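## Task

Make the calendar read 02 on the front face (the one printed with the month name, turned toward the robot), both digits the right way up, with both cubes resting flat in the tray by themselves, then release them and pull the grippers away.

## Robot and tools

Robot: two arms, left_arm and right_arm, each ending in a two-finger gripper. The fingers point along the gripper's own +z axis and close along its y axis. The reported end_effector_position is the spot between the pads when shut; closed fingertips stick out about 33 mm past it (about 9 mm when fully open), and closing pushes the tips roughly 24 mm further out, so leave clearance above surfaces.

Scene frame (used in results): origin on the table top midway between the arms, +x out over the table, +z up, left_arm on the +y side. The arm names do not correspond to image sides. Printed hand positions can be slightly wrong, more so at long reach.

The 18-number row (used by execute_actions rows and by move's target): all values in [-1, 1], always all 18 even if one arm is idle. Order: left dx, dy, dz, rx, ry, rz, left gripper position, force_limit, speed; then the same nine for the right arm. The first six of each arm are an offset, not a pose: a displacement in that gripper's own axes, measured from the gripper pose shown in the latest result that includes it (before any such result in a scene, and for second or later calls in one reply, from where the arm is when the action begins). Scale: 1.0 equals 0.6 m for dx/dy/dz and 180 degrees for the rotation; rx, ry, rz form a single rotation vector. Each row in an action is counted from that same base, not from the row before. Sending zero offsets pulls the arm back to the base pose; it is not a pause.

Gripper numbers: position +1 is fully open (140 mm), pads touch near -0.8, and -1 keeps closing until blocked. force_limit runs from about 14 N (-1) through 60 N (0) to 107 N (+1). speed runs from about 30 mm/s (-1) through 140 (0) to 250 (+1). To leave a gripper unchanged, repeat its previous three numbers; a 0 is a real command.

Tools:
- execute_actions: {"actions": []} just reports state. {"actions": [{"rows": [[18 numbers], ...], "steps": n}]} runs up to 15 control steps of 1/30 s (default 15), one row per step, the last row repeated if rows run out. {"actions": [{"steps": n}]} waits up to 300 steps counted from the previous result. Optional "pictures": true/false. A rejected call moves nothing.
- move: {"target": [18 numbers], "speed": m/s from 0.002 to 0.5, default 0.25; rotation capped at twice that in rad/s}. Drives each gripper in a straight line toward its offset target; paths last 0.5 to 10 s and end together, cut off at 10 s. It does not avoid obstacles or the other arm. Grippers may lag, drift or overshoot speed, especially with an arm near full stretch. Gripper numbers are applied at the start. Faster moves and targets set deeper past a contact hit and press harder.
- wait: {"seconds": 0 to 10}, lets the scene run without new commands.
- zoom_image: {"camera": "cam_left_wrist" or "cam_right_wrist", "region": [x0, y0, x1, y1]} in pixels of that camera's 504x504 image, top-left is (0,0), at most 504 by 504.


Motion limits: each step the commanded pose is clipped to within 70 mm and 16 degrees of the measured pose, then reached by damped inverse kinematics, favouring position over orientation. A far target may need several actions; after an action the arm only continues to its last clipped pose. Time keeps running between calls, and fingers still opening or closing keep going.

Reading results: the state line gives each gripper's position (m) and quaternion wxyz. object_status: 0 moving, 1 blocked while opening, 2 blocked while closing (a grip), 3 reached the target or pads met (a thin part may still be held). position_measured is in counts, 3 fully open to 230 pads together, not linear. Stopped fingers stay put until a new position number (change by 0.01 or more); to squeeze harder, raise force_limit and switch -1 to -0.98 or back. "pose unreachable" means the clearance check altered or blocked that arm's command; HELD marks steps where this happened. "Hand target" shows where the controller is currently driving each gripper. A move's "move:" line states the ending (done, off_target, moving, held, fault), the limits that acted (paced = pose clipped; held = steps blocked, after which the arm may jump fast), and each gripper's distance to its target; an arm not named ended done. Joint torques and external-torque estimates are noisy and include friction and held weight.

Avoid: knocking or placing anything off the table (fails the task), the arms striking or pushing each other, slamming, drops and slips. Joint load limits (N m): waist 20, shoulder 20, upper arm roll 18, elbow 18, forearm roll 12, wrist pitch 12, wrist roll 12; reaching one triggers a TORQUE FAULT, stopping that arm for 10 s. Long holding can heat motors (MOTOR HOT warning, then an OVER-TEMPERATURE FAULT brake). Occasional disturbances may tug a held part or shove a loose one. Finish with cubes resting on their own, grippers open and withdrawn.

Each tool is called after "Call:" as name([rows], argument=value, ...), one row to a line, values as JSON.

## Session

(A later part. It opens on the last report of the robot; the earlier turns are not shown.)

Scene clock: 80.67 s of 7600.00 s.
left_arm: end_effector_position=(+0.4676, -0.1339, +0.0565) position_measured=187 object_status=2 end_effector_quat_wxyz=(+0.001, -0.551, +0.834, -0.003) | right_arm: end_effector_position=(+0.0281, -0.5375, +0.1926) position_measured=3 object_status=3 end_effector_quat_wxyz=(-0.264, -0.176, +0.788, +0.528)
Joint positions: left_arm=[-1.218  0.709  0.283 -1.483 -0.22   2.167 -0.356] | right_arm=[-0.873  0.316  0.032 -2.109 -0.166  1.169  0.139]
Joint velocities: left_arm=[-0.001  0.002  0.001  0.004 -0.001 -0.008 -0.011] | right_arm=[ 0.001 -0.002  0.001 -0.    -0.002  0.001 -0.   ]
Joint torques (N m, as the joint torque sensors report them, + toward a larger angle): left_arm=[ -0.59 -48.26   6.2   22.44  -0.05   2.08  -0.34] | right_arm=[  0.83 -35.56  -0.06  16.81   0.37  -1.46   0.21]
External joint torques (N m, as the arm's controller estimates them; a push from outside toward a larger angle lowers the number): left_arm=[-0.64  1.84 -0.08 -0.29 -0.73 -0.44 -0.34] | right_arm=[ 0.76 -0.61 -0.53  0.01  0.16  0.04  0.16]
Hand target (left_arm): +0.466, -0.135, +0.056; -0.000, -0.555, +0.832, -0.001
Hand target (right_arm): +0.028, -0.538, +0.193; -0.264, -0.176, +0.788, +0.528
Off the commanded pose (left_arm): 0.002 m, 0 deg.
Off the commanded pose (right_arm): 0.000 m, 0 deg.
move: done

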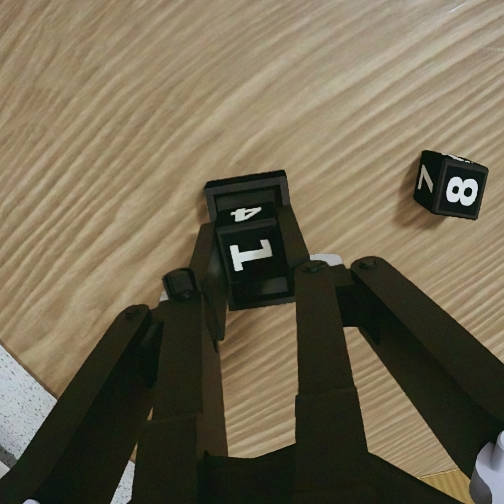

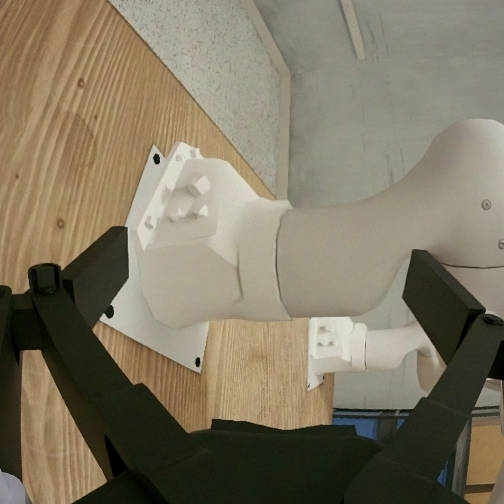

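Call:
move(target=[0.014,0.002,0.004,0,0,0,-1,-0.5,0,0,0,0,0,0,0,1,0,0], speed=0.01)

Call:
move(target=[0,0,0,0,0,0,0.1,-0.5,-0.5,0,0,0,0,0,0,1,0,0])

Call:
move(target=[0,0,-0.075,0,0,0,0.1,-0.5,0,0,0,0,0,0,0,1,0,0], speed=0.1)

Scene clock: 88.13 s of 7600.00 s.
left_arm: end_effector_position=(+0.4651, -0.1396, +0.0545) position_measured=187 object_status=2 end_effector_quat_wxyz=(+0.002, -0.550, +0.835, -0.003) | right_arm: end_effector_position=(+0.0281, -0.5375, +0.1926) position_measured=3 object_status=3 end_effector_quat_wxyz=(-0.264, -0.176, +0.788, +0.528)
Joint positions: left_arm=[-1.225  0.72   0.283 -1.47  -0.22   2.165 -0.362] | right_arm=[-0.873  0.316  0.032 -2.109 -0.166  1.169  0.139]
Joint velocities: left_arm=[-0.002  0.001  0.     0.003 -0.     0.    -0.004] | right_arm=[ 0.001  0.001 -0.001  0.001 -0.001  0.001 -0.001]
Joint torques (N m, as the joint torque sensors report them, + toward a larger angle): left_arm=[ -0.75 -48.64   6.16  23.19   0.16   2.26  -0.28] | right_arm=[  0.67 -35.12   0.04  17.19   0.35  -1.49   0.22]
External joint torques (N m, as the arm's controller estimates them; a push from outside toward a larger angle lowers the number): left_arm=[-0.79  1.85 -0.21  0.4  -0.51 -0.27 -0.27] | right_arm=[ 0.67 -0.28 -0.35  0.42  0.15  0.02  0.16]
Hand target (left_arm): +0.463, -0.141, +0.054; +0.001, -0.551, +0.834, -0.003
Hand target (right_arm): +0.028, -0.538, +0.193; -0.264, -0.176, +0.788, +0.528
Off the commanded pose (left_arm): 0.002 m, 0 deg.
Off the commanded pose (right_arm): 0.000 m, 0 deg.
After step 90, 3.37 s passed at rest.
move: done

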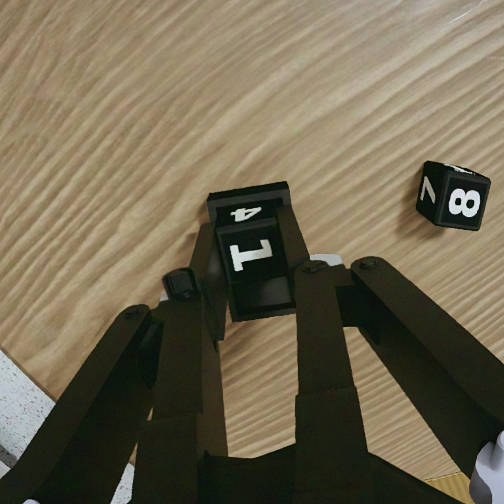

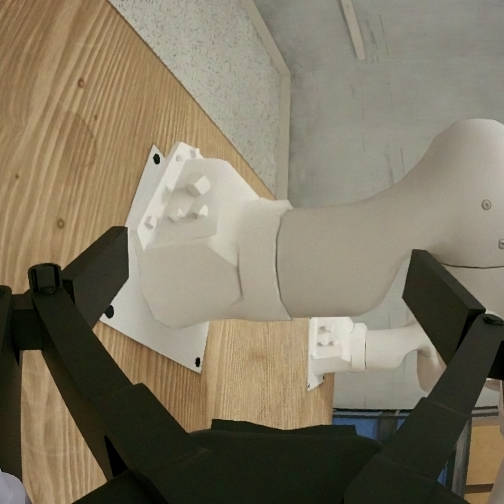

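Scene clock: 88.87 s of 7600.00 s.
left_arm: end_effector_position=(+0.4651, -0.1396, +0.0545) position_measured=117 object_status=0 end_effector_quat_wxyz=(+0.002, -0.550, +0.835, -0.003) | right_arm: end_effector_position=(+0.0281, -0.5375, +0.1926) position_measured=3 object_status=3 end_effector_quat_wxyz=(-0.264, -0.176, +0.788, +0.528)
Joint positions: left_arm=[-1.225  0.72   0.283 -1.47  -0.22   2.165 -0.362] | right_arm=[-0.873  0.316  0.032 -2.109 -0.166  1.169  0.139]
Joint velocities: left_arm=[-0.001 -0.     0.     0.    -0.     0.     0.002] | right_arm=[ 0.001  0.     0.001 -0.001 -0.001  0.    -0.001]
Joint torques (N m, as the joint torque sensors report them, + toward a larger angle): left_arm=[  0.17 -49.43   6.66  21.61   0.69   2.51  -0.06] | right_arm=[  0.89 -35.29   0.2   16.74   0.38  -1.45   0.2 ]
External joint torques (N m, as the arm's controller estimates them; a push from outside toward a larger angle lowers the number): left_arm=[ 0.19  1.02  0.35 -1.18  0.02 -0.02 -0.05] | right_arm=[ 0.78 -0.39 -0.31 -0.04  0.16  0.05  0.14]
Hand target (left_arm): +0.465, -0.140, +0.054; +0.002, -0.550, +0.835, -0.003
Hand target (right_arm): +0.028, -0.538, +0.193; -0.264, -0.176, +0.788, +0.528
Off the commanded pose (left_arm): 0.000 m, 0 deg.
Off the commanded pose (right_arm): 0.000 m, 0 deg.
move: done

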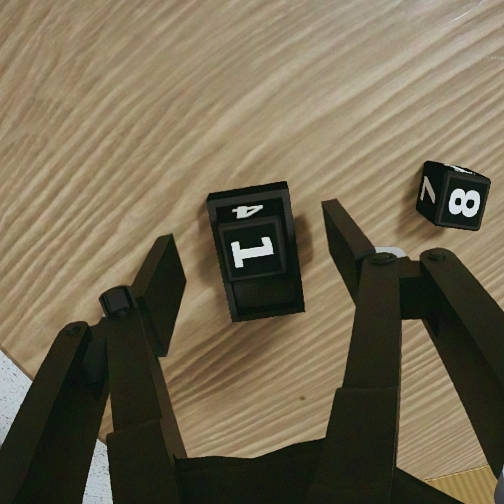

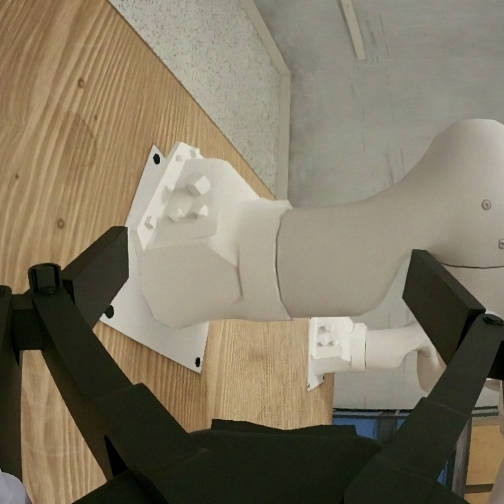

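Scene clock: 89.83 s of 7600.00 s.
left_arm: end_effector_position=(+0.4648, -0.1407, +0.1002) position_measured=117 object_status=3 end_effector_quat_wxyz=(+0.001, -0.548, +0.836, -0.006) | right_arm: end_effector_position=(+0.0281, -0.5375, +0.1926) position_measured=3 object_status=3 end_effector_quat_wxyz=(-0.264, -0.176, +0.788, +0.528)
Joint positions: left_arm=[-1.231  0.66   0.295 -1.449 -0.207  2.091 -0.365] | right_arm=[-0.873  0.316  0.032 -2.109 -0.166  1.169  0.139]
Joint velocities: left_arm=[-0.001  0.002  0.001  0.    -0.001 -0.009 -0.001] | right_arm=[-0.     0.    -0.001  0.     0.001  0.     0.002]
Joint torques (N m, as the joint torque sensors report them, + toward a larger angle): left_arm=[ -0.89 -47.66   7.16  22.46   1.47   2.18  -0.28] | right_arm=[  0.67 -35.26   0.11  17.08   0.38  -1.48   0.22]
External joint torques (N m, as the arm's controller estimates them; a push from outside toward a larger angle lowers the number): left_arm=[-0.85  1.73  1.19 -0.8   0.77 -0.35 -0.28] | right_arm=[ 0.81 -0.43 -0.16  0.32  0.19  0.03  0.16]
Hand target (left_arm): +0.464, -0.139, +0.099; +0.002, -0.550, +0.835, -0.003
Hand target (right_arm): +0.028, -0.538, +0.193; -0.264, -0.176, +0.788, +0.528
Off the commanded pose (left_arm): 0.001 m, 0 deg.
Off the commanded pose (right_arm): 0.000 m, 0 deg.
move: done

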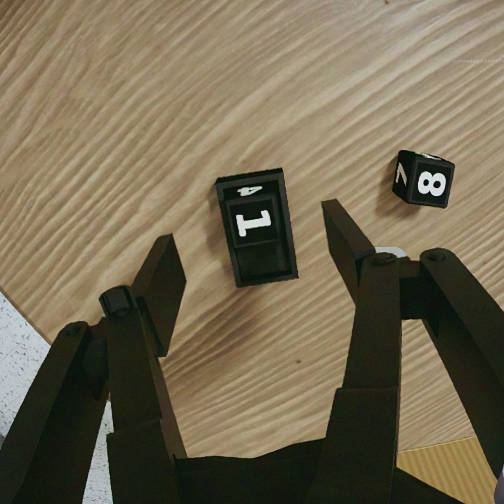

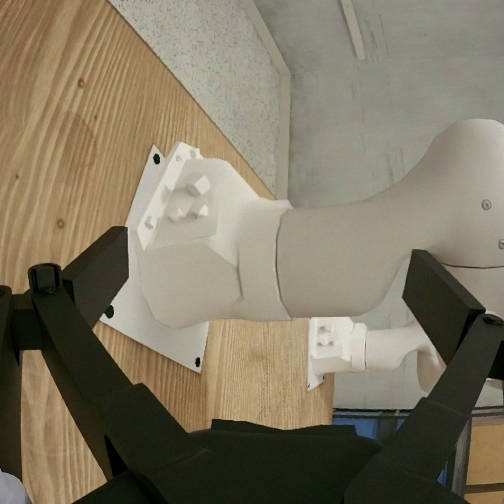

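Call:
move(target=[0,0.182,0,0,0,0.11,0.1,-0.5,0,0,0,0,0,0,0,1,0,0])

Call:
move(target=[0,0,0.065,0,0,0,0.1,-0.5,0,0,0,0,0,0,0,1,0,0], speed=0.05)

Scene clock: 96.13 s of 7600.00 s.
left_arm: end_effector_position=(+0.3640, -0.0950, +0.0969) position_measured=117 object_status=3 end_effector_quat_wxyz=(+0.001, -0.403, +0.915, -0.003) | right_arm: end_effector_position=(+0.0281, -0.5375, +0.1926) position_measured=3 object_status=3 end_effector_quat_wxyz=(-0.264, -0.176, +0.788, +0.528)
Joint positions: left_arm=[-1.286  0.362  0.217 -1.921 -0.099  2.28  -0.159] | right_arm=[-0.873  0.316  0.032 -2.109 -0.166  1.169  0.139]
Joint velocities: left_arm=[-0.001  0.    -0.001 -0.001 -0.001  0.006  0.028] | right_arm=[ 0.     0.001 -0.     0.001 -0.    -0.    -0.001]
Joint torques (N m, as the joint torque sensors report them, + toward a larger angle): left_arm=[  0.9  -41.1    2.32  20.61   1.28   2.88   0.05] | right_arm=[  0.62 -35.23   0.28  16.91   0.38  -1.47   0.22]
External joint torques (N m, as the arm's controller estimates them; a push from outside toward a larger angle lowers the number): left_arm=[ 0.94 -0.44 -0.45 -1.56  0.68  0.39  0.05] | right_arm=[ 0.66 -0.45 -0.08  0.14  0.18  0.04  0.17]
Hand target (left_arm): +0.365, -0.095, +0.097; +0.002, -0.396, +0.918, -0.005
Hand target (right_arm): +0.028, -0.538, +0.193; -0.264, -0.176, +0.788, +0.528
Off the commanded pose (left_arm): 0.003 m, 1 deg.
Off the commanded pose (right_arm): 0.000 m, 0 deg.
After step 90, 1.83 s passed at rest.
move: done

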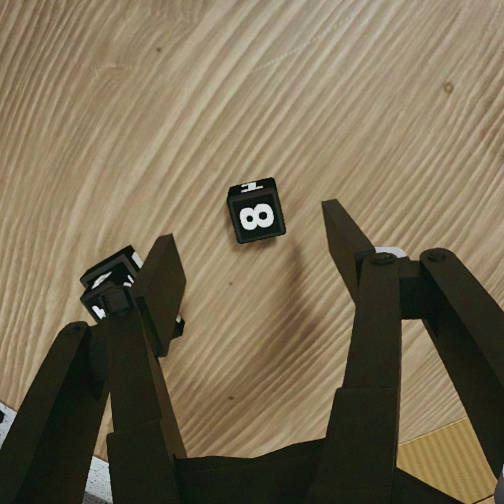

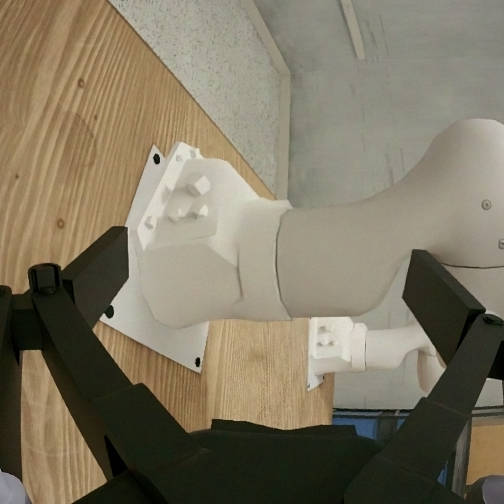

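Scene clock: 97.23 s of 7600.00 s.
left_arm: end_effector_position=(+0.3642, -0.0944, +0.0585) position_measured=117 object_status=3 end_effector_quat_wxyz=(+0.002, -0.404, +0.915, -0.001) | right_arm: end_effector_position=(+0.0281, -0.5375, +0.1926) position_measured=3 object_status=3 end_effector_quat_wxyz=(-0.264, -0.176, +0.788, +0.528)
Joint positions: left_arm=[-1.28   0.424  0.208 -1.936 -0.115  2.353 -0.153] | right_arm=[-0.873  0.316  0.032 -2.109 -0.166  1.169  0.139]
Joint velocities: left_arm=[ 0.002 -0.    -0.001 -0.001  0.     0.017  0.004] | right_arm=[ 0.    -0.001  0.002 -0.001  0.     0.    -0.002]
Joint torques (N m, as the joint torque sensors report them, + toward a larger angle): left_arm=[  1.38 -40.67   1.71  20.22  -0.12   2.84   0.08] | right_arm=[  0.83 -35.11   0.08  16.91   0.36  -1.5    0.23]
External joint torques (N m, as the arm's controller estimates them; a push from outside toward a larger angle lowers the number): left_arm=[ 1.31  1.15 -1.51 -1.19 -0.69  0.34  0.08] | right_arm=[ 0.72 -0.29 -0.41  0.17  0.14  0.01  0.17]
Hand target (left_arm): +0.365, -0.095, +0.058; +0.002, -0.403, +0.915, -0.003
Hand target (right_arm): +0.028, -0.538, +0.193; -0.264, -0.176, +0.788, +0.528
Off the commanded pose (left_arm): 0.001 m, 0 deg.
Off the commanded pose (right_arm): 0.000 m, 0 deg.
move: done

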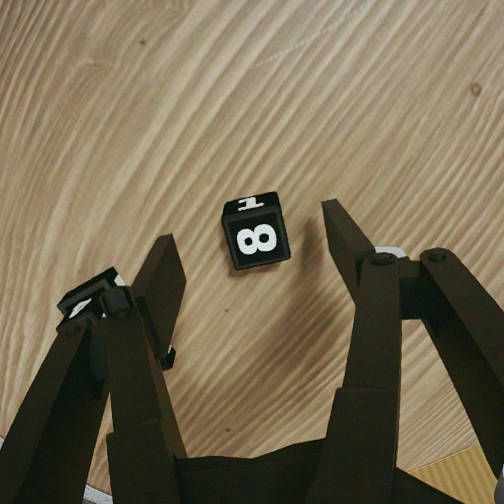

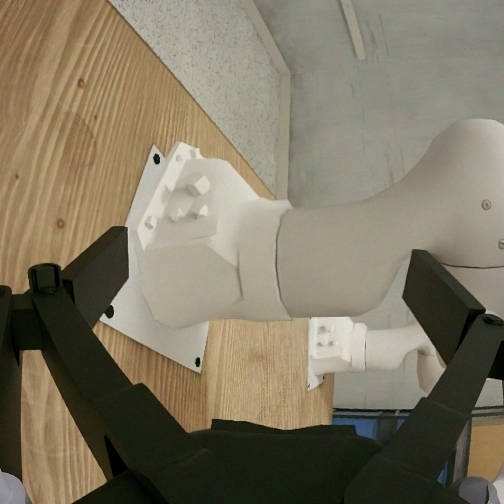

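Call:
move(target=[0,0.003,0.021,0,0,0,0.1,-0.5,0,0,0,0,0,0,0,1,0,0], speed=0.03)

Call:
move(target=[0,0,0,0,0,0,-1,-0.5,0,0,0,0,0,0,0,1,0,0])

Call:
move(target=[0,0,-0.09,0,0,0,-1,-0.5,0,0,0,0,0,0,0,1,0,0], speed=0.08)

Call:
move(target=[-0.113,-0.159,0,0,0,-0.108,-1,-0.5,0,0,0,0,0,0,0,1,0,0], speed=0.15)

Call:
move(target=[0,0,0.045,0,0,0,-1,-0.5,0,0,0,0,0,0,0,1,0,0], speed=0.03)

Scene clock: 111.63 s of 7600.00 s.
left_arm: end_effector_position=(+0.3634, -0.0925, +0.0468) position_measured=117 object_status=3 end_effector_quat_wxyz=(+0.003, -0.405, +0.914, -0.000) | right_arm: end_effector_position=(+0.0281, -0.5375, +0.1926) position_measured=3 object_status=3 end_effector_quat_wxyz=(-0.264, -0.176, +0.788, +0.528)
Joint positions: left_arm=[-1.28   0.441  0.207 -1.945 -0.118  2.376 -0.151] | right_arm=[-0.873  0.316  0.032 -2.109 -0.166  1.169  0.139]
Joint velocities: left_arm=[ 0.    -0.    -0.002 -0.001 -0.002  0.012  0.002] | right_arm=[-0.    -0.     0.001 -0.    -0.001 -0.001 -0.001]
Joint torques (N m, as the joint torque sensors report them, + toward a larger angle): left_arm=[  0.61 -40.9    2.67  19.67  -0.22   2.8    0.02] | right_arm=[  0.59 -35.24   0.42  16.86   0.34  -1.45   0.19]
External joint torques (N m, as the arm's controller estimates them; a push from outside toward a larger angle lowers the number): left_arm=[ 0.76  1.23 -0.45 -1.56 -0.78  0.3   0.02] | right_arm=[ 0.56 -0.34  0.    0.06  0.13  0.06  0.13]
Hand target (left_arm): +0.363, -0.093, +0.046; +0.002, -0.404, +0.915, -0.001
Hand target (right_arm): +0.028, -0.538, +0.193; -0.264, -0.176, +0.788, +0.528
Off the commanded pose (left_arm): 0.001 m, 0 deg.
Off the commanded pose (right_arm): 0.000 m, 0 deg.
After step 90, 10.67 s passed at rest.
move: done

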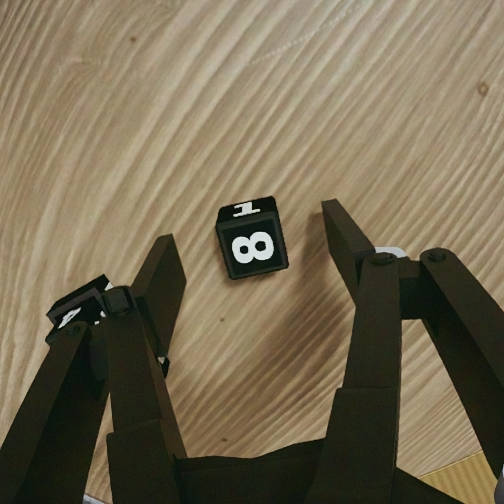

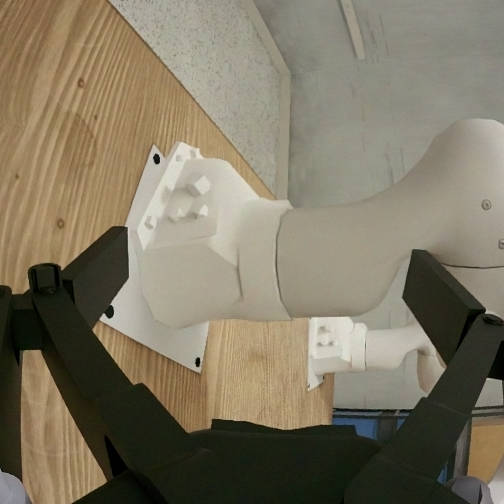

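Scene clock: 112.17 s of 7600.00 s.
left_arm: end_effector_position=(+0.3635, -0.0926, +0.0471) position_measured=188 object_status=2 end_effector_quat_wxyz=(+0.003, -0.405, +0.914, -0.001) | right_arm: end_effector_position=(+0.0281, -0.5375, +0.1926) position_measured=3 object_status=3 end_effector_quat_wxyz=(-0.264, -0.176, +0.788, +0.528)
Joint positions: left_arm=[-1.28   0.44   0.207 -1.945 -0.118  2.376 -0.151] | right_arm=[-0.873  0.316  0.032 -2.109 -0.166  1.169  0.139]
Joint velocities: left_arm=[-0.002 -0.    -0.    -0.     0.001 -0.001 -0.   ] | right_arm=[-0.001  0.001 -0.001  0.    -0.001 -0.    -0.001]
Joint torques (N m, as the joint torque sensors report them, + toward a larger angle): left_arm=[ -0.04 -41.15   3.54  20.17   0.56   2.48  -0.06] | right_arm=[  0.54 -35.38  -0.26  17.03   0.37  -1.44   0.21]
External joint torques (N m, as the arm's controller estimates them; a push from outside toward a larger angle lowers the number): left_arm=[ 0.19  0.99  0.48 -1.07  0.   -0.02 -0.06] | right_arm=[ 0.59 -0.66 -0.62  0.34  0.17  0.07  0.15]
Hand target (left_arm): +0.363, -0.092, +0.047; +0.003, -0.405, +0.914, -0.000
Hand target (right_arm): +0.028, -0.538, +0.193; -0.264, -0.176, +0.788, +0.528
Off the commanded pose (left_arm): 0.000 m, 0 deg.
Off the commanded pose (right_arm): 0.000 m, 0 deg.
move: done

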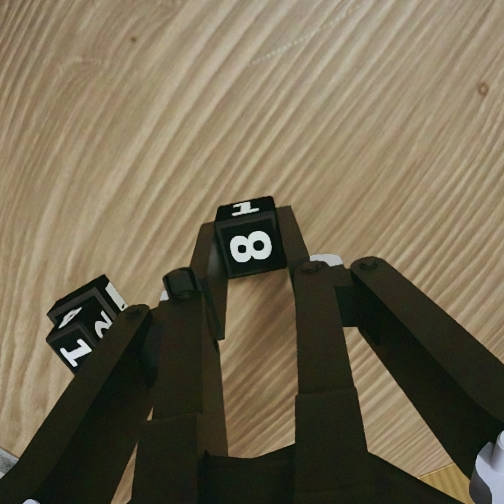

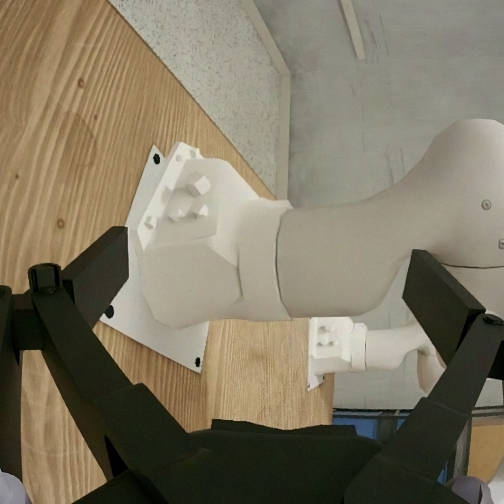

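Scene clock: 113.33 s of 7600.00 s.
left_arm: end_effector_position=(+0.3629, -0.0934, +0.1005) position_measured=188 object_status=2 end_effector_quat_wxyz=(+0.002, -0.403, +0.915, -0.002) | right_arm: end_effector_position=(+0.0281, -0.5375, +0.1926) position_measured=3 object_status=3 end_effector_quat_wxyz=(-0.264, -0.176, +0.788, +0.528)
Joint positions: left_arm=[-1.289  0.353  0.219 -1.924 -0.094  2.272 -0.162] | right_arm=[-0.873  0.316  0.032 -2.109 -0.166  1.169  0.139]
Joint velocities: left_arm=[ 0.    -0.001 -0.     0.     0.001 -0.012 -0.003] | right_arm=[ 0.    -0.001  0.001  0.001  0.001  0.     0.   ]
Joint torques (N m, as the joint torque sensors report them, + toward a larger angle): left_arm=[ -0.8  -40.23   4.11  22.     1.39   2.2   -0.32] | right_arm=[  0.78 -35.37   0.16  17.06   0.35  -1.46   0.21]
External joint torques (N m, as the arm's controller estimates them; a push from outside toward a larger angle lowers the number): left_arm=[-0.77  0.45  1.38 -0.41  0.77 -0.32 -0.32] | right_arm=[ 0.82 -0.47 -0.2   0.23  0.15  0.04  0.16]
Hand target (left_arm): +0.363, -0.092, +0.101; +0.003, -0.404, +0.915, -0.001
Hand target (right_arm): +0.028, -0.538, +0.193; -0.264, -0.176, +0.788, +0.528
Off the commanded pose (left_arm): 0.001 m, 0 deg.
Off the commanded pose (right_arm): 0.000 m, 0 deg.
move: done

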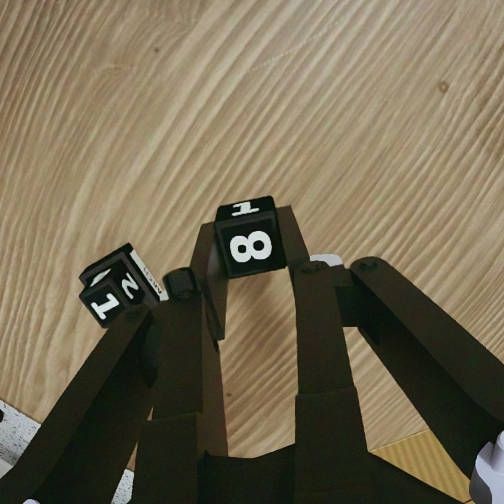

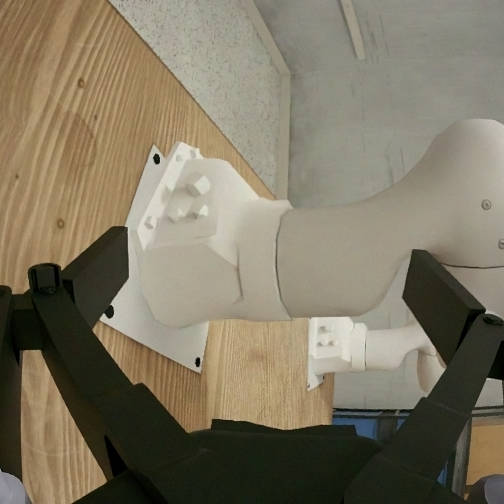

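Scene clock: 115.07 s of 7600.00 s.
left_arm: end_effector_position=(+0.4798, -0.1102, +0.1032) position_measured=188 object_status=2 end_effector_quat_wxyz=(+0.002, -0.546, +0.838, -0.005) | right_arm: end_effector_position=(+0.0281, -0.5375, +0.1926) position_measured=3 object_status=3 end_effector_quat_wxyz=(-0.264, -0.176, +0.788, +0.528)
Joint positions: left_arm=[-1.205  0.614  0.305 -1.52  -0.201  2.113 -0.316] | right_arm=[-0.873  0.316  0.032 -2.109 -0.166  1.169  0.139]
Joint velocities: left_arm=[-0.002  0.001  0.     0.001 -0.001 -0.011 -0.025] | right_arm=[-0.001  0.002 -0.001  0.    -0.     0.001 -0.001]
Joint torques (N m, as the joint torque sensors report them, + toward a larger angle): left_arm=[ -0.26 -46.43   6.86  23.63  -0.06   2.2   -0.25] | right_arm=[  0.4  -34.96   0.12  17.14   0.36  -1.48   0.22]
External joint torques (N m, as the arm's controller estimates them; a push from outside toward a larger angle lowers the number): left_arm=[-0.03  1.69  1.11  0.44 -0.76 -0.32 -0.25] | right_arm=[ 0.45 -0.2  -0.24  0.42  0.16  0.03  0.17]
Hand target (left_arm): +0.479, -0.110, +0.103; +0.001, -0.552, +0.834, -0.003
Hand target (right_arm): +0.028, -0.538, +0.193; -0.264, -0.176, +0.788, +0.528
Off the commanded pose (left_arm): 0.003 m, 1 deg.
Off the commanded pose (right_arm): 0.000 m, 0 deg.
move: done

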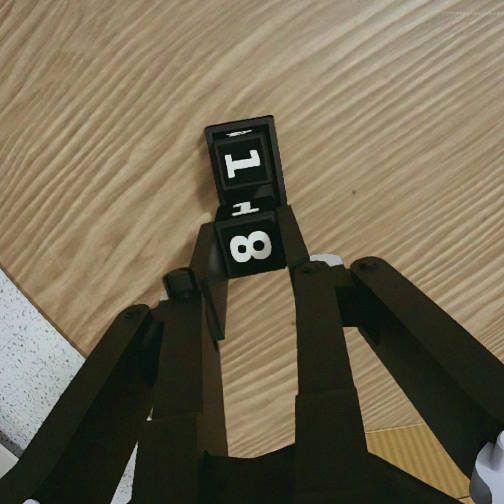

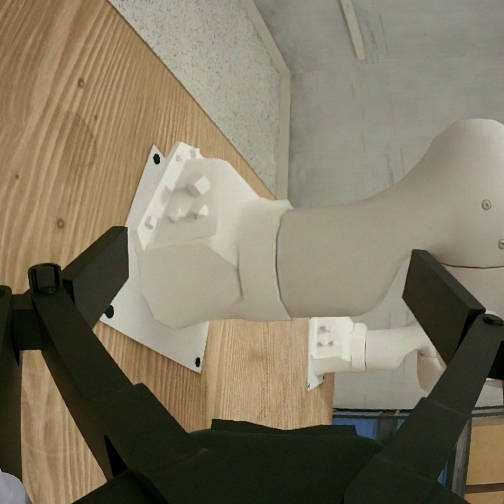

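Scene clock: 116.27 s of 7600.00 s.
left_arm: end_effector_position=(+0.4799, -0.1098, +0.0770) position_measured=188 object_status=2 end_effector_quat_wxyz=(+0.003, -0.547, +0.837, -0.003) | right_arm: end_effector_position=(+0.0281, -0.5375, +0.1926) position_measured=3 object_status=3 end_effector_quat_wxyz=(-0.264, -0.176, +0.788, +0.528)
Joint positions: left_arm=[-1.201  0.648  0.298 -1.534 -0.208  2.157 -0.315] | right_arm=[-0.873  0.316  0.032 -2.109 -0.166  1.169  0.139]
Joint velocities: left_arm=[ 0.002  0.001 -0.002  0.001  0.     0.01   0.002] | right_arm=[-0.001 -0.001 -0.    -0.     0.001 -0.    -0.   ]
Joint torques (N m, as the joint torque sensors report them, + toward a larger angle): left_arm=[  1.35 -47.47   5.46  21.34  -0.05   2.85   0.13] | right_arm=[  0.4  -35.23  -0.19  17.13   0.35  -1.47   0.18]
External joint torques (N m, as the arm's controller estimates them; a push from outside toward a larger angle lowers the number): left_arm=[ 1.29  1.17 -0.71 -1.49 -0.73  0.33  0.13] | right_arm=[ 0.44 -0.37 -0.56  0.37  0.15  0.04  0.12]
Hand target (left_arm): +0.480, -0.110, +0.076; +0.002, -0.546, +0.838, -0.005
Hand target (right_arm): +0.028, -0.538, +0.193; -0.264, -0.176, +0.788, +0.528
Off the commanded pose (left_arm): 0.001 m, 0 deg.
Off the commanded pose (right_arm): 0.000 m, 0 deg.
move: done

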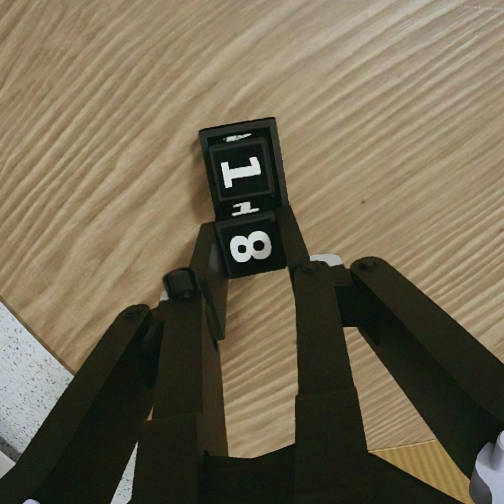

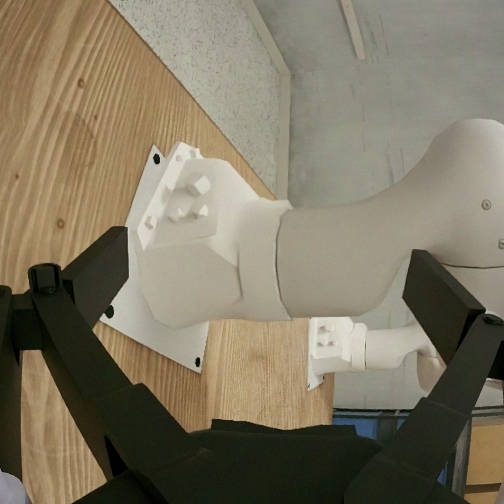

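Call:
move(target=[0.001,0.003,0.022,0,0,-0.004,-1,-0.5,0,0,0,0,0,0,0,1,0,0], speed=0.012)

Call:
zoom_image(camera="cam_left_wrist", region=[160,90,360,290])

Scene clock: 123.23 s of 7600.00 s.
left_arm: end_effector_position=(+0.4799, -0.1078, +0.0649) position_measured=188 object_status=2 end_effector_quat_wxyz=(+0.004, -0.551, +0.835, -0.002) | right_arm: end_effector_position=(+0.0281, -0.5375, +0.1926) position_measured=3 object_status=3 end_effector_quat_wxyz=(-0.264, -0.176, +0.788, +0.528)
Joint positions: left_arm=[-1.202  0.661  0.298 -1.546 -0.212  2.18  -0.319] | right_arm=[-0.873  0.316  0.032 -2.109 -0.166  1.169  0.139]
Joint velocities: left_arm=[-0.001 -0.001 -0.001 -0.001 -0.003  0.006 -0.005] | right_arm=[ 0.001 -0.001  0.001  0.001 -0.001 -0.     0.001]
Joint torques (N m, as the joint torque sensors report them, + toward a larger angle): left_arm=[ -0.67 -47.49   5.72  21.09  -0.08   2.87  -0.34] | right_arm=[  0.9  -35.12  -0.01  17.01   0.34  -1.47   0.17]
External joint torques (N m, as the arm's controller estimates them; a push from outside toward a larger angle lowers the number): left_arm=[-0.6   1.48 -0.49 -1.67 -0.74  0.35 -0.34] | right_arm=[ 0.82 -0.18 -0.48  0.18  0.13  0.03  0.11]
Hand target (left_arm): +0.478, -0.110, +0.064; +0.003, -0.553, +0.833, -0.003
Hand target (right_arm): +0.028, -0.538, +0.193; -0.264, -0.176, +0.788, +0.528
Off the commanded pose (left_arm): 0.003 m, 0 deg.
Off the commanded pose (right_arm): 0.000 m, 0 deg.
After step 90, 2.63 s passed at rest.
move: done

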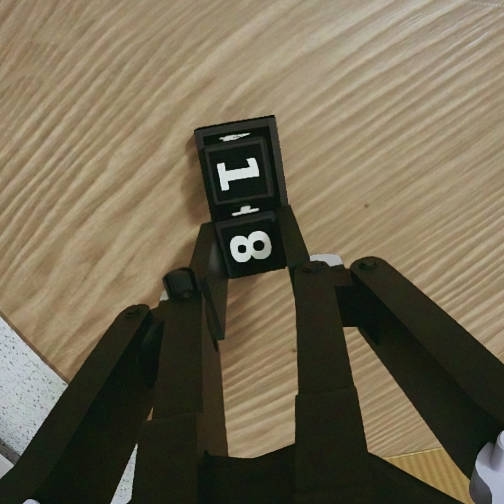

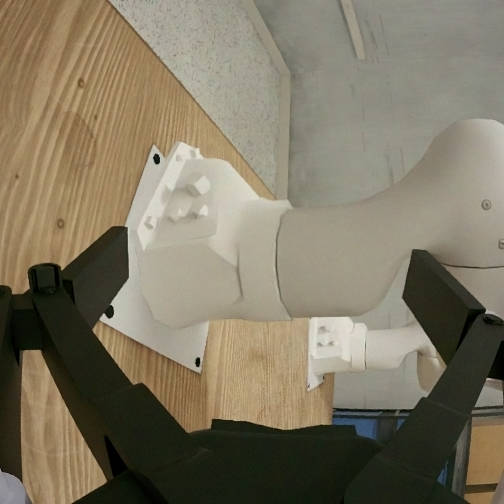

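Region (160, 90, 360, 290) of cam_left_wrist's 504x504 image, scaled by 2.520, with more detail than that image has.

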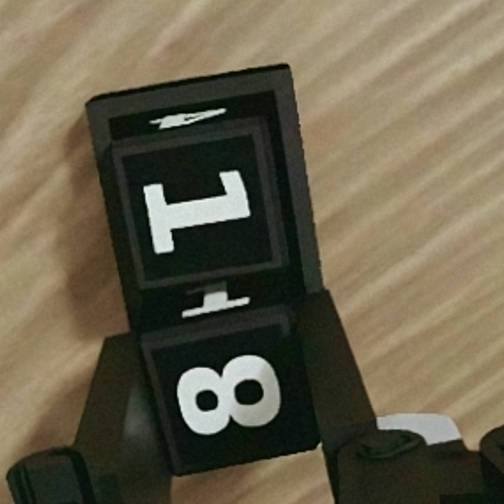

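Call:
move(target=[0.008,0.0,0.003,0,0,0,-1,-0.5,0,0,0,0,0,0,0,1,0,0], speed=0.01)

Call:
move(target=[0,0.0,0.014,0,0,0,-1,-0.5,0,0,0,0,0,0,0,1,0,0], speed=0.008)

Call:
zoom_image(camera="cam_left_wrist", region=[160,90,360,290])

Scene clock: 130.47 s of 7600.00 s.
left_arm: end_effector_position=(+0.4800, -0.1108, +0.0636) position_measured=188 object_status=2 end_effector_quat_wxyz=(+0.005, -0.550, +0.835, -0.003) | right_arm: end_effector_position=(+0.0281, -0.5375, +0.1926) position_measured=3 object_status=3 end_effector_quat_wxyz=(-0.264, -0.176, +0.788, +0.528)
Joint positions: left_arm=[-1.204  0.668  0.298 -1.537 -0.212  2.18  -0.321] | right_arm=[-0.873  0.316  0.032 -2.109 -0.166  1.169  0.139]
Joint velocities: left_arm=[-0.004  0.002  0.001  0.     0.    -0.002  0.001] | right_arm=[ 0.    -0.001  0.001  0.     0.001  0.     0.   ]
Joint torques (N m, as the joint torque sensors report them, + toward a larger angle): left_arm=[ -1.19 -47.3    5.96  22.91   0.33   2.2   -0.28] | right_arm=[  0.59 -35.03  -0.1   16.9    0.37  -1.49   0.23]
External joint torques (N m, as the arm's controller estimates them; a push from outside toward a larger angle lowers the number): left_arm=[-1.18  1.82 -0.35  0.19 -0.34 -0.33 -0.28] | right_arm=[ 0.53 -0.13 -0.56  0.12  0.16  0.01  0.17]
Hand target (left_arm): +0.478, -0.112, +0.063; +0.004, -0.551, +0.835, -0.002
Hand target (right_arm): +0.028, -0.538, +0.193; -0.264, -0.176, +0.788, +0.528
Off the commanded pose (left_arm): 0.003 m, 0 deg.
Off the commanded pose (right_arm): 0.000 m, 0 deg.
After step 90, 3.53 s passed at rest.
move: done

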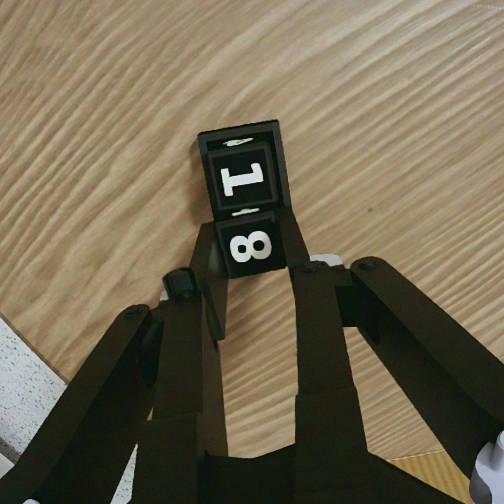

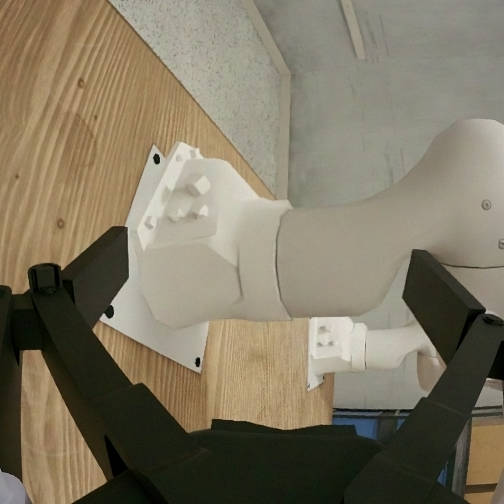

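Scene clock: 131.73 s of 7600.00 s.
left_arm: end_effector_position=(+0.4807, -0.1109, +0.0574) position_measured=188 object_status=2 end_effector_quat_wxyz=(+0.006, -0.550, +0.835, -0.003) | right_arm: end_effector_position=(+0.0281, -0.5375, +0.1926) position_measured=3 object_status=3 end_effector_quat_wxyz=(-0.264, -0.176, +0.788, +0.528)
Joint positions: left_arm=[-1.204  0.678  0.297 -1.538 -0.213  2.192 -0.321] | right_arm=[-0.873  0.316  0.032 -2.109 -0.166  1.169  0.139]
Joint velocities: left_arm=[ 0.     0.    -0.001 -0.001  0.     0.005 -0.002] | right_arm=[-0.001  0.    -0.001 -0.    -0.     0.     0.001]
Joint torques (N m, as the joint torque sensors report them, + toward a larger angle): left_arm=[  1.05 -46.52   5.72  20.61  -0.13   2.88   0.01] | right_arm=[  0.81 -35.22  -0.06  17.     0.36  -1.46   0.19]
External joint torques (N m, as the arm's controller estimates them; a push from outside toward a larger angle lowers the number): left_arm=[ 1.17  2.65 -0.55 -2.01 -0.79  0.35  0.01] | right_arm=[ 0.94 -0.37 -0.34  0.23  0.17  0.05  0.14]
Hand target (left_arm): +0.480, -0.111, +0.055; +0.005, -0.550, +0.835, -0.003
Hand target (right_arm): +0.028, -0.538, +0.193; -0.264, -0.176, +0.788, +0.528
Off the commanded pose (left_arm): 0.002 m, 0 deg.
Off the commanded pose (right_arm): 0.000 m, 0 deg.
move: done

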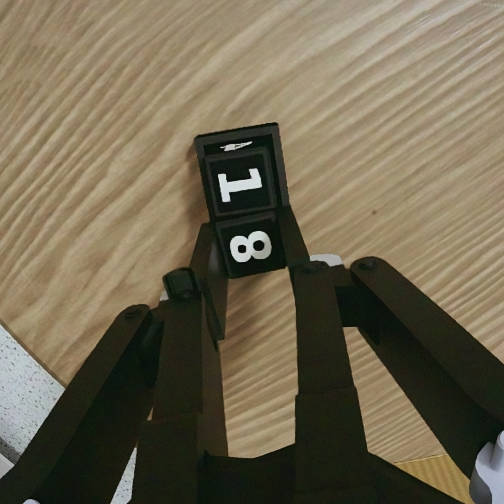

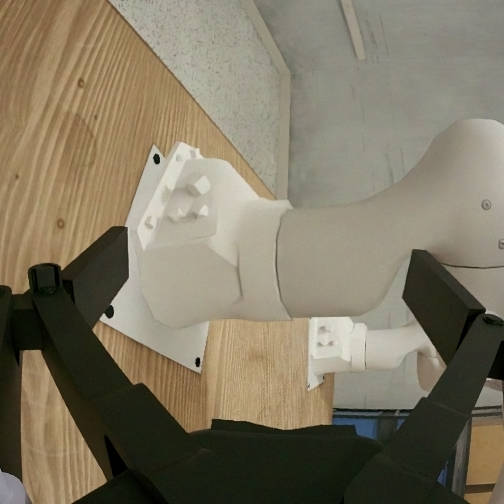

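Region (160, 90, 360, 290) of cam_left_wrist's 504x504 image, scaled by 2.520, with more detail than that image has.

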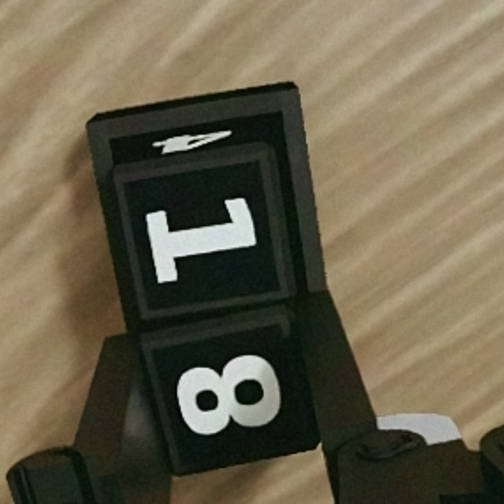

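Call:
move(target=[0.007,0.002,0.006,0,0,0,-1,-0.5,0,0,0,0,0,0,0,1,0,0], speed=0.006)

Scene clock: 137.03 s of 7600.00 s.
left_arm: end_effector_position=(+0.4808, -0.1126, +0.0574) position_measured=188 object_status=2 end_effector_quat_wxyz=(+0.007, -0.549, +0.836, -0.004) | right_arm: end_effector_position=(+0.0281, -0.5375, +0.1926) position_measured=3 object_status=3 end_effector_quat_wxyz=(-0.264, -0.176, +0.788, +0.528)
Joint positions: left_arm=[-1.205  0.68   0.297 -1.535 -0.213  2.193 -0.321] | right_arm=[-0.873  0.316  0.032 -2.109 -0.166  1.169  0.139]
Joint velocities: left_arm=[-0.001 -0.     0.001 -0.     0.001  0.001  0.001] | right_arm=[-0.001  0.001  0.001 -0.    -0.001  0.001 -0.001]
Joint torques (N m, as the joint torque sensors report them, + toward a larger angle): left_arm=[ -1.34 -45.18   5.44  21.73   0.34   2.98  -0.31] | right_arm=[  0.73 -35.15   0.07  17.06   0.39  -1.47   0.21]
External joint torques (N m, as the arm's controller estimates them; a push from outside toward a larger angle lowers the number): left_arm=[-1.3   3.99 -0.92 -0.84 -0.33  0.45 -0.31] | right_arm=[ 0.8  -0.32 -0.27  0.28  0.19  0.03  0.16]
Hand target (left_arm): +0.478, -0.114, +0.054; +0.006, -0.550, +0.835, -0.003
Hand target (right_arm): +0.028, -0.538, +0.193; -0.264, -0.176, +0.788, +0.528
Off the commanded pose (left_arm): 0.005 m, 0 deg.
Off the commanded pose (right_arm): 0.000 m, 0 deg.
After step 90, 1.13 s passed at rest.
move: off_target (left_arm)

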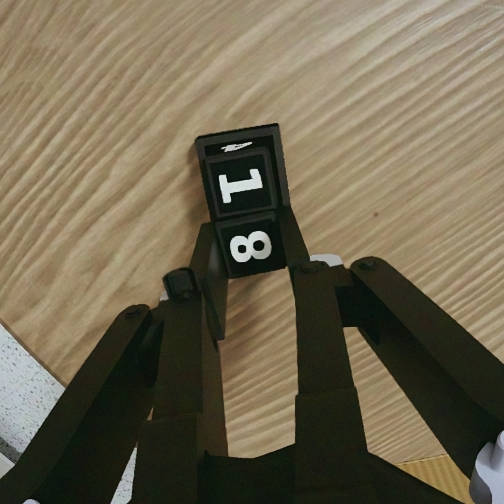

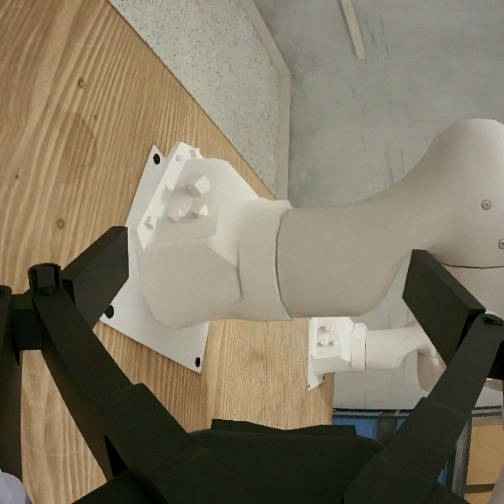

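Call:
move(target=[0,0,0,0,0,0,-0.2,-0.5,-0.7,0,0,0,0,0,0,1,0,0])

Call:
move(target=[0,0,-0.07,0,0,0,-0.2,-0.5,0,0,0,0,0,0,0,1,0,0], speed=0.1)

Call:
zoom_image(camera="cam_left_wrist", region=[160,90,360,290])

Scene clock: 147.97 s of 7600.00 s.
left_arm: end_effector_position=(+0.4808, -0.1127, +0.0574) position_measured=154 object_status=3 end_effector_quat_wxyz=(+0.007, -0.549, +0.836, -0.005) | right_arm: end_effector_position=(+0.0281, -0.5375, +0.1926) position_measured=3 object_status=3 end_effector_quat_wxyz=(-0.264, -0.176, +0.788, +0.528)
Joint positions: left_arm=[-1.205  0.68   0.297 -1.535 -0.213  2.193 -0.321] | right_arm=[-0.873  0.316  0.032 -2.109 -0.166  1.169  0.139]
Joint velocities: left_arm=[ 0.001  0.     0.002 -0.001 -0.     0.001 -0.001] | right_arm=[ 0.    -0.    -0.001  0.     0.001  0.    -0.001]
Joint torques (N m, as the joint torque sensors report them, + toward a larger angle): left_arm=[  0.25 -48.42   6.52  21.63   0.69   2.52  -0.07] | right_arm=[  0.38 -35.17  -0.04  16.95   0.35  -1.46   0.21]
External joint torques (N m, as the arm's controller estimates them; a push from outside toward a larger angle lowers the number): left_arm=[ 0.17  0.78  0.09 -0.97  0.02 -0.01 -0.07] | right_arm=[ 0.51 -0.32 -0.32  0.18  0.15  0.05  0.16]
Hand target (left_arm): +0.481, -0.113, +0.057; +0.007, -0.549, +0.836, -0.004
Hand target (right_arm): +0.028, -0.538, +0.193; -0.264, -0.176, +0.788, +0.528
Off the commanded pose (left_arm): 0.000 m, 0 deg.
Off the commanded pose (right_arm): 0.000 m, 0 deg.
After step 90, 7.23 s passed at rest.
move: done

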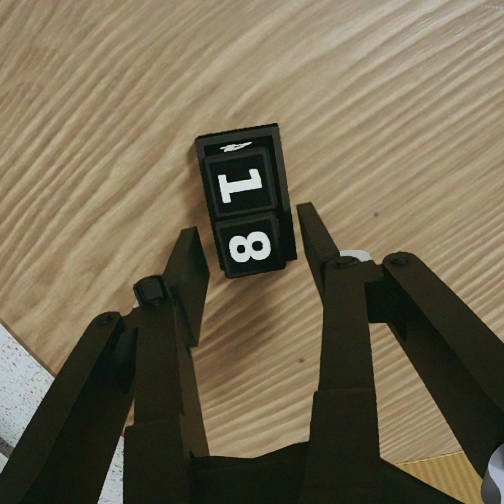

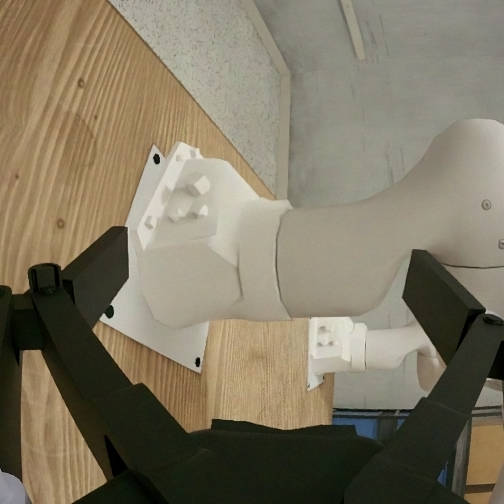

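Scene clock: 148.90 s of 7600.00 s.
left_arm: end_effector_position=(+0.4802, -0.1139, +0.0999) position_measured=154 object_status=3 end_effector_quat_wxyz=(+0.006, -0.547, +0.837, -0.007) | right_arm: end_effector_position=(+0.0281, -0.5375, +0.1926) position_measured=3 object_status=3 end_effector_quat_wxyz=(-0.264, -0.176, +0.788, +0.528)
Joint positions: left_arm=[-1.213  0.623  0.309 -1.517 -0.199  2.124 -0.325] | right_arm=[-0.873  0.316  0.032 -2.109 -0.166  1.169  0.139]
Joint velocities: left_arm=[-0.001  0.001  0.001 -0.    -0.    -0.011 -0.003] | right_arm=[ 0.     0.     0.001 -0.001  0.002 -0.001  0.001]
Joint torques (N m, as the joint torque sensors report them, + toward a larger angle): left_arm=[ -0.37 -46.92   6.76  22.45   1.44   2.18  -0.28] | right_arm=[  0.5  -35.23   0.09  17.24   0.33  -1.47   0.19]
External joint torques (N m, as the arm's controller estimates them; a push from outside toward a larger angle lowers the number): left_arm=[-0.47  1.37  0.63 -0.72  0.74 -0.37 -0.28] | right_arm=[ 0.43 -0.5  -0.38  0.54  0.11  0.04  0.14]
Hand target (left_arm): +0.480, -0.113, +0.099; +0.007, -0.549, +0.836, -0.005
Hand target (right_arm): +0.028, -0.538, +0.193; -0.264, -0.176, +0.788, +0.528
Off the commanded pose (left_arm): 0.001 m, 0 deg.
Off the commanded pose (right_arm): 0.000 m, 0 deg.
move: done

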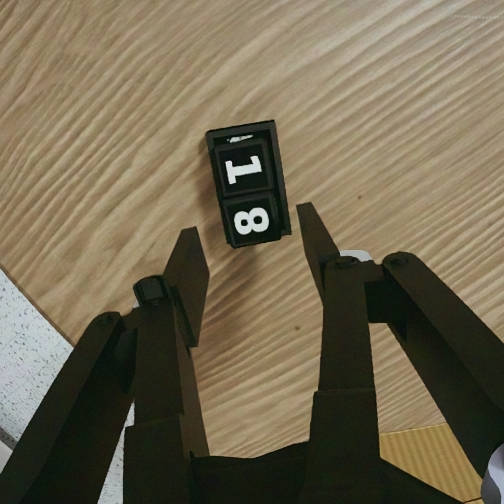

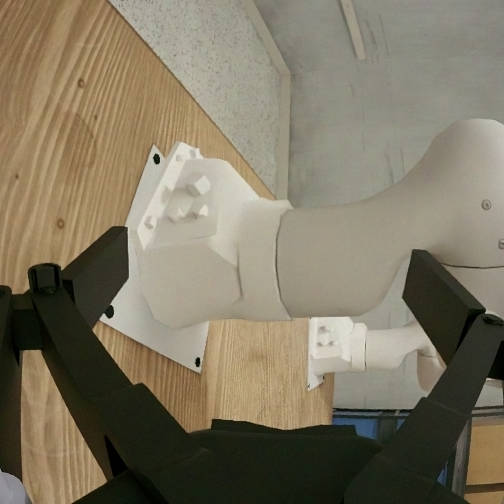

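Region (160, 90, 360, 290) of cam_left_wrist's 504x504 image, scaled by 2.520, with more detail than that image has.

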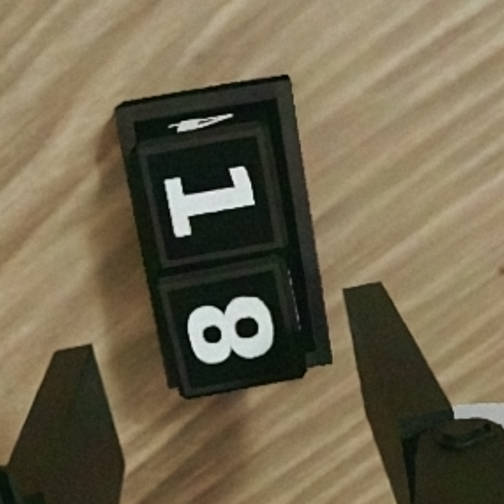

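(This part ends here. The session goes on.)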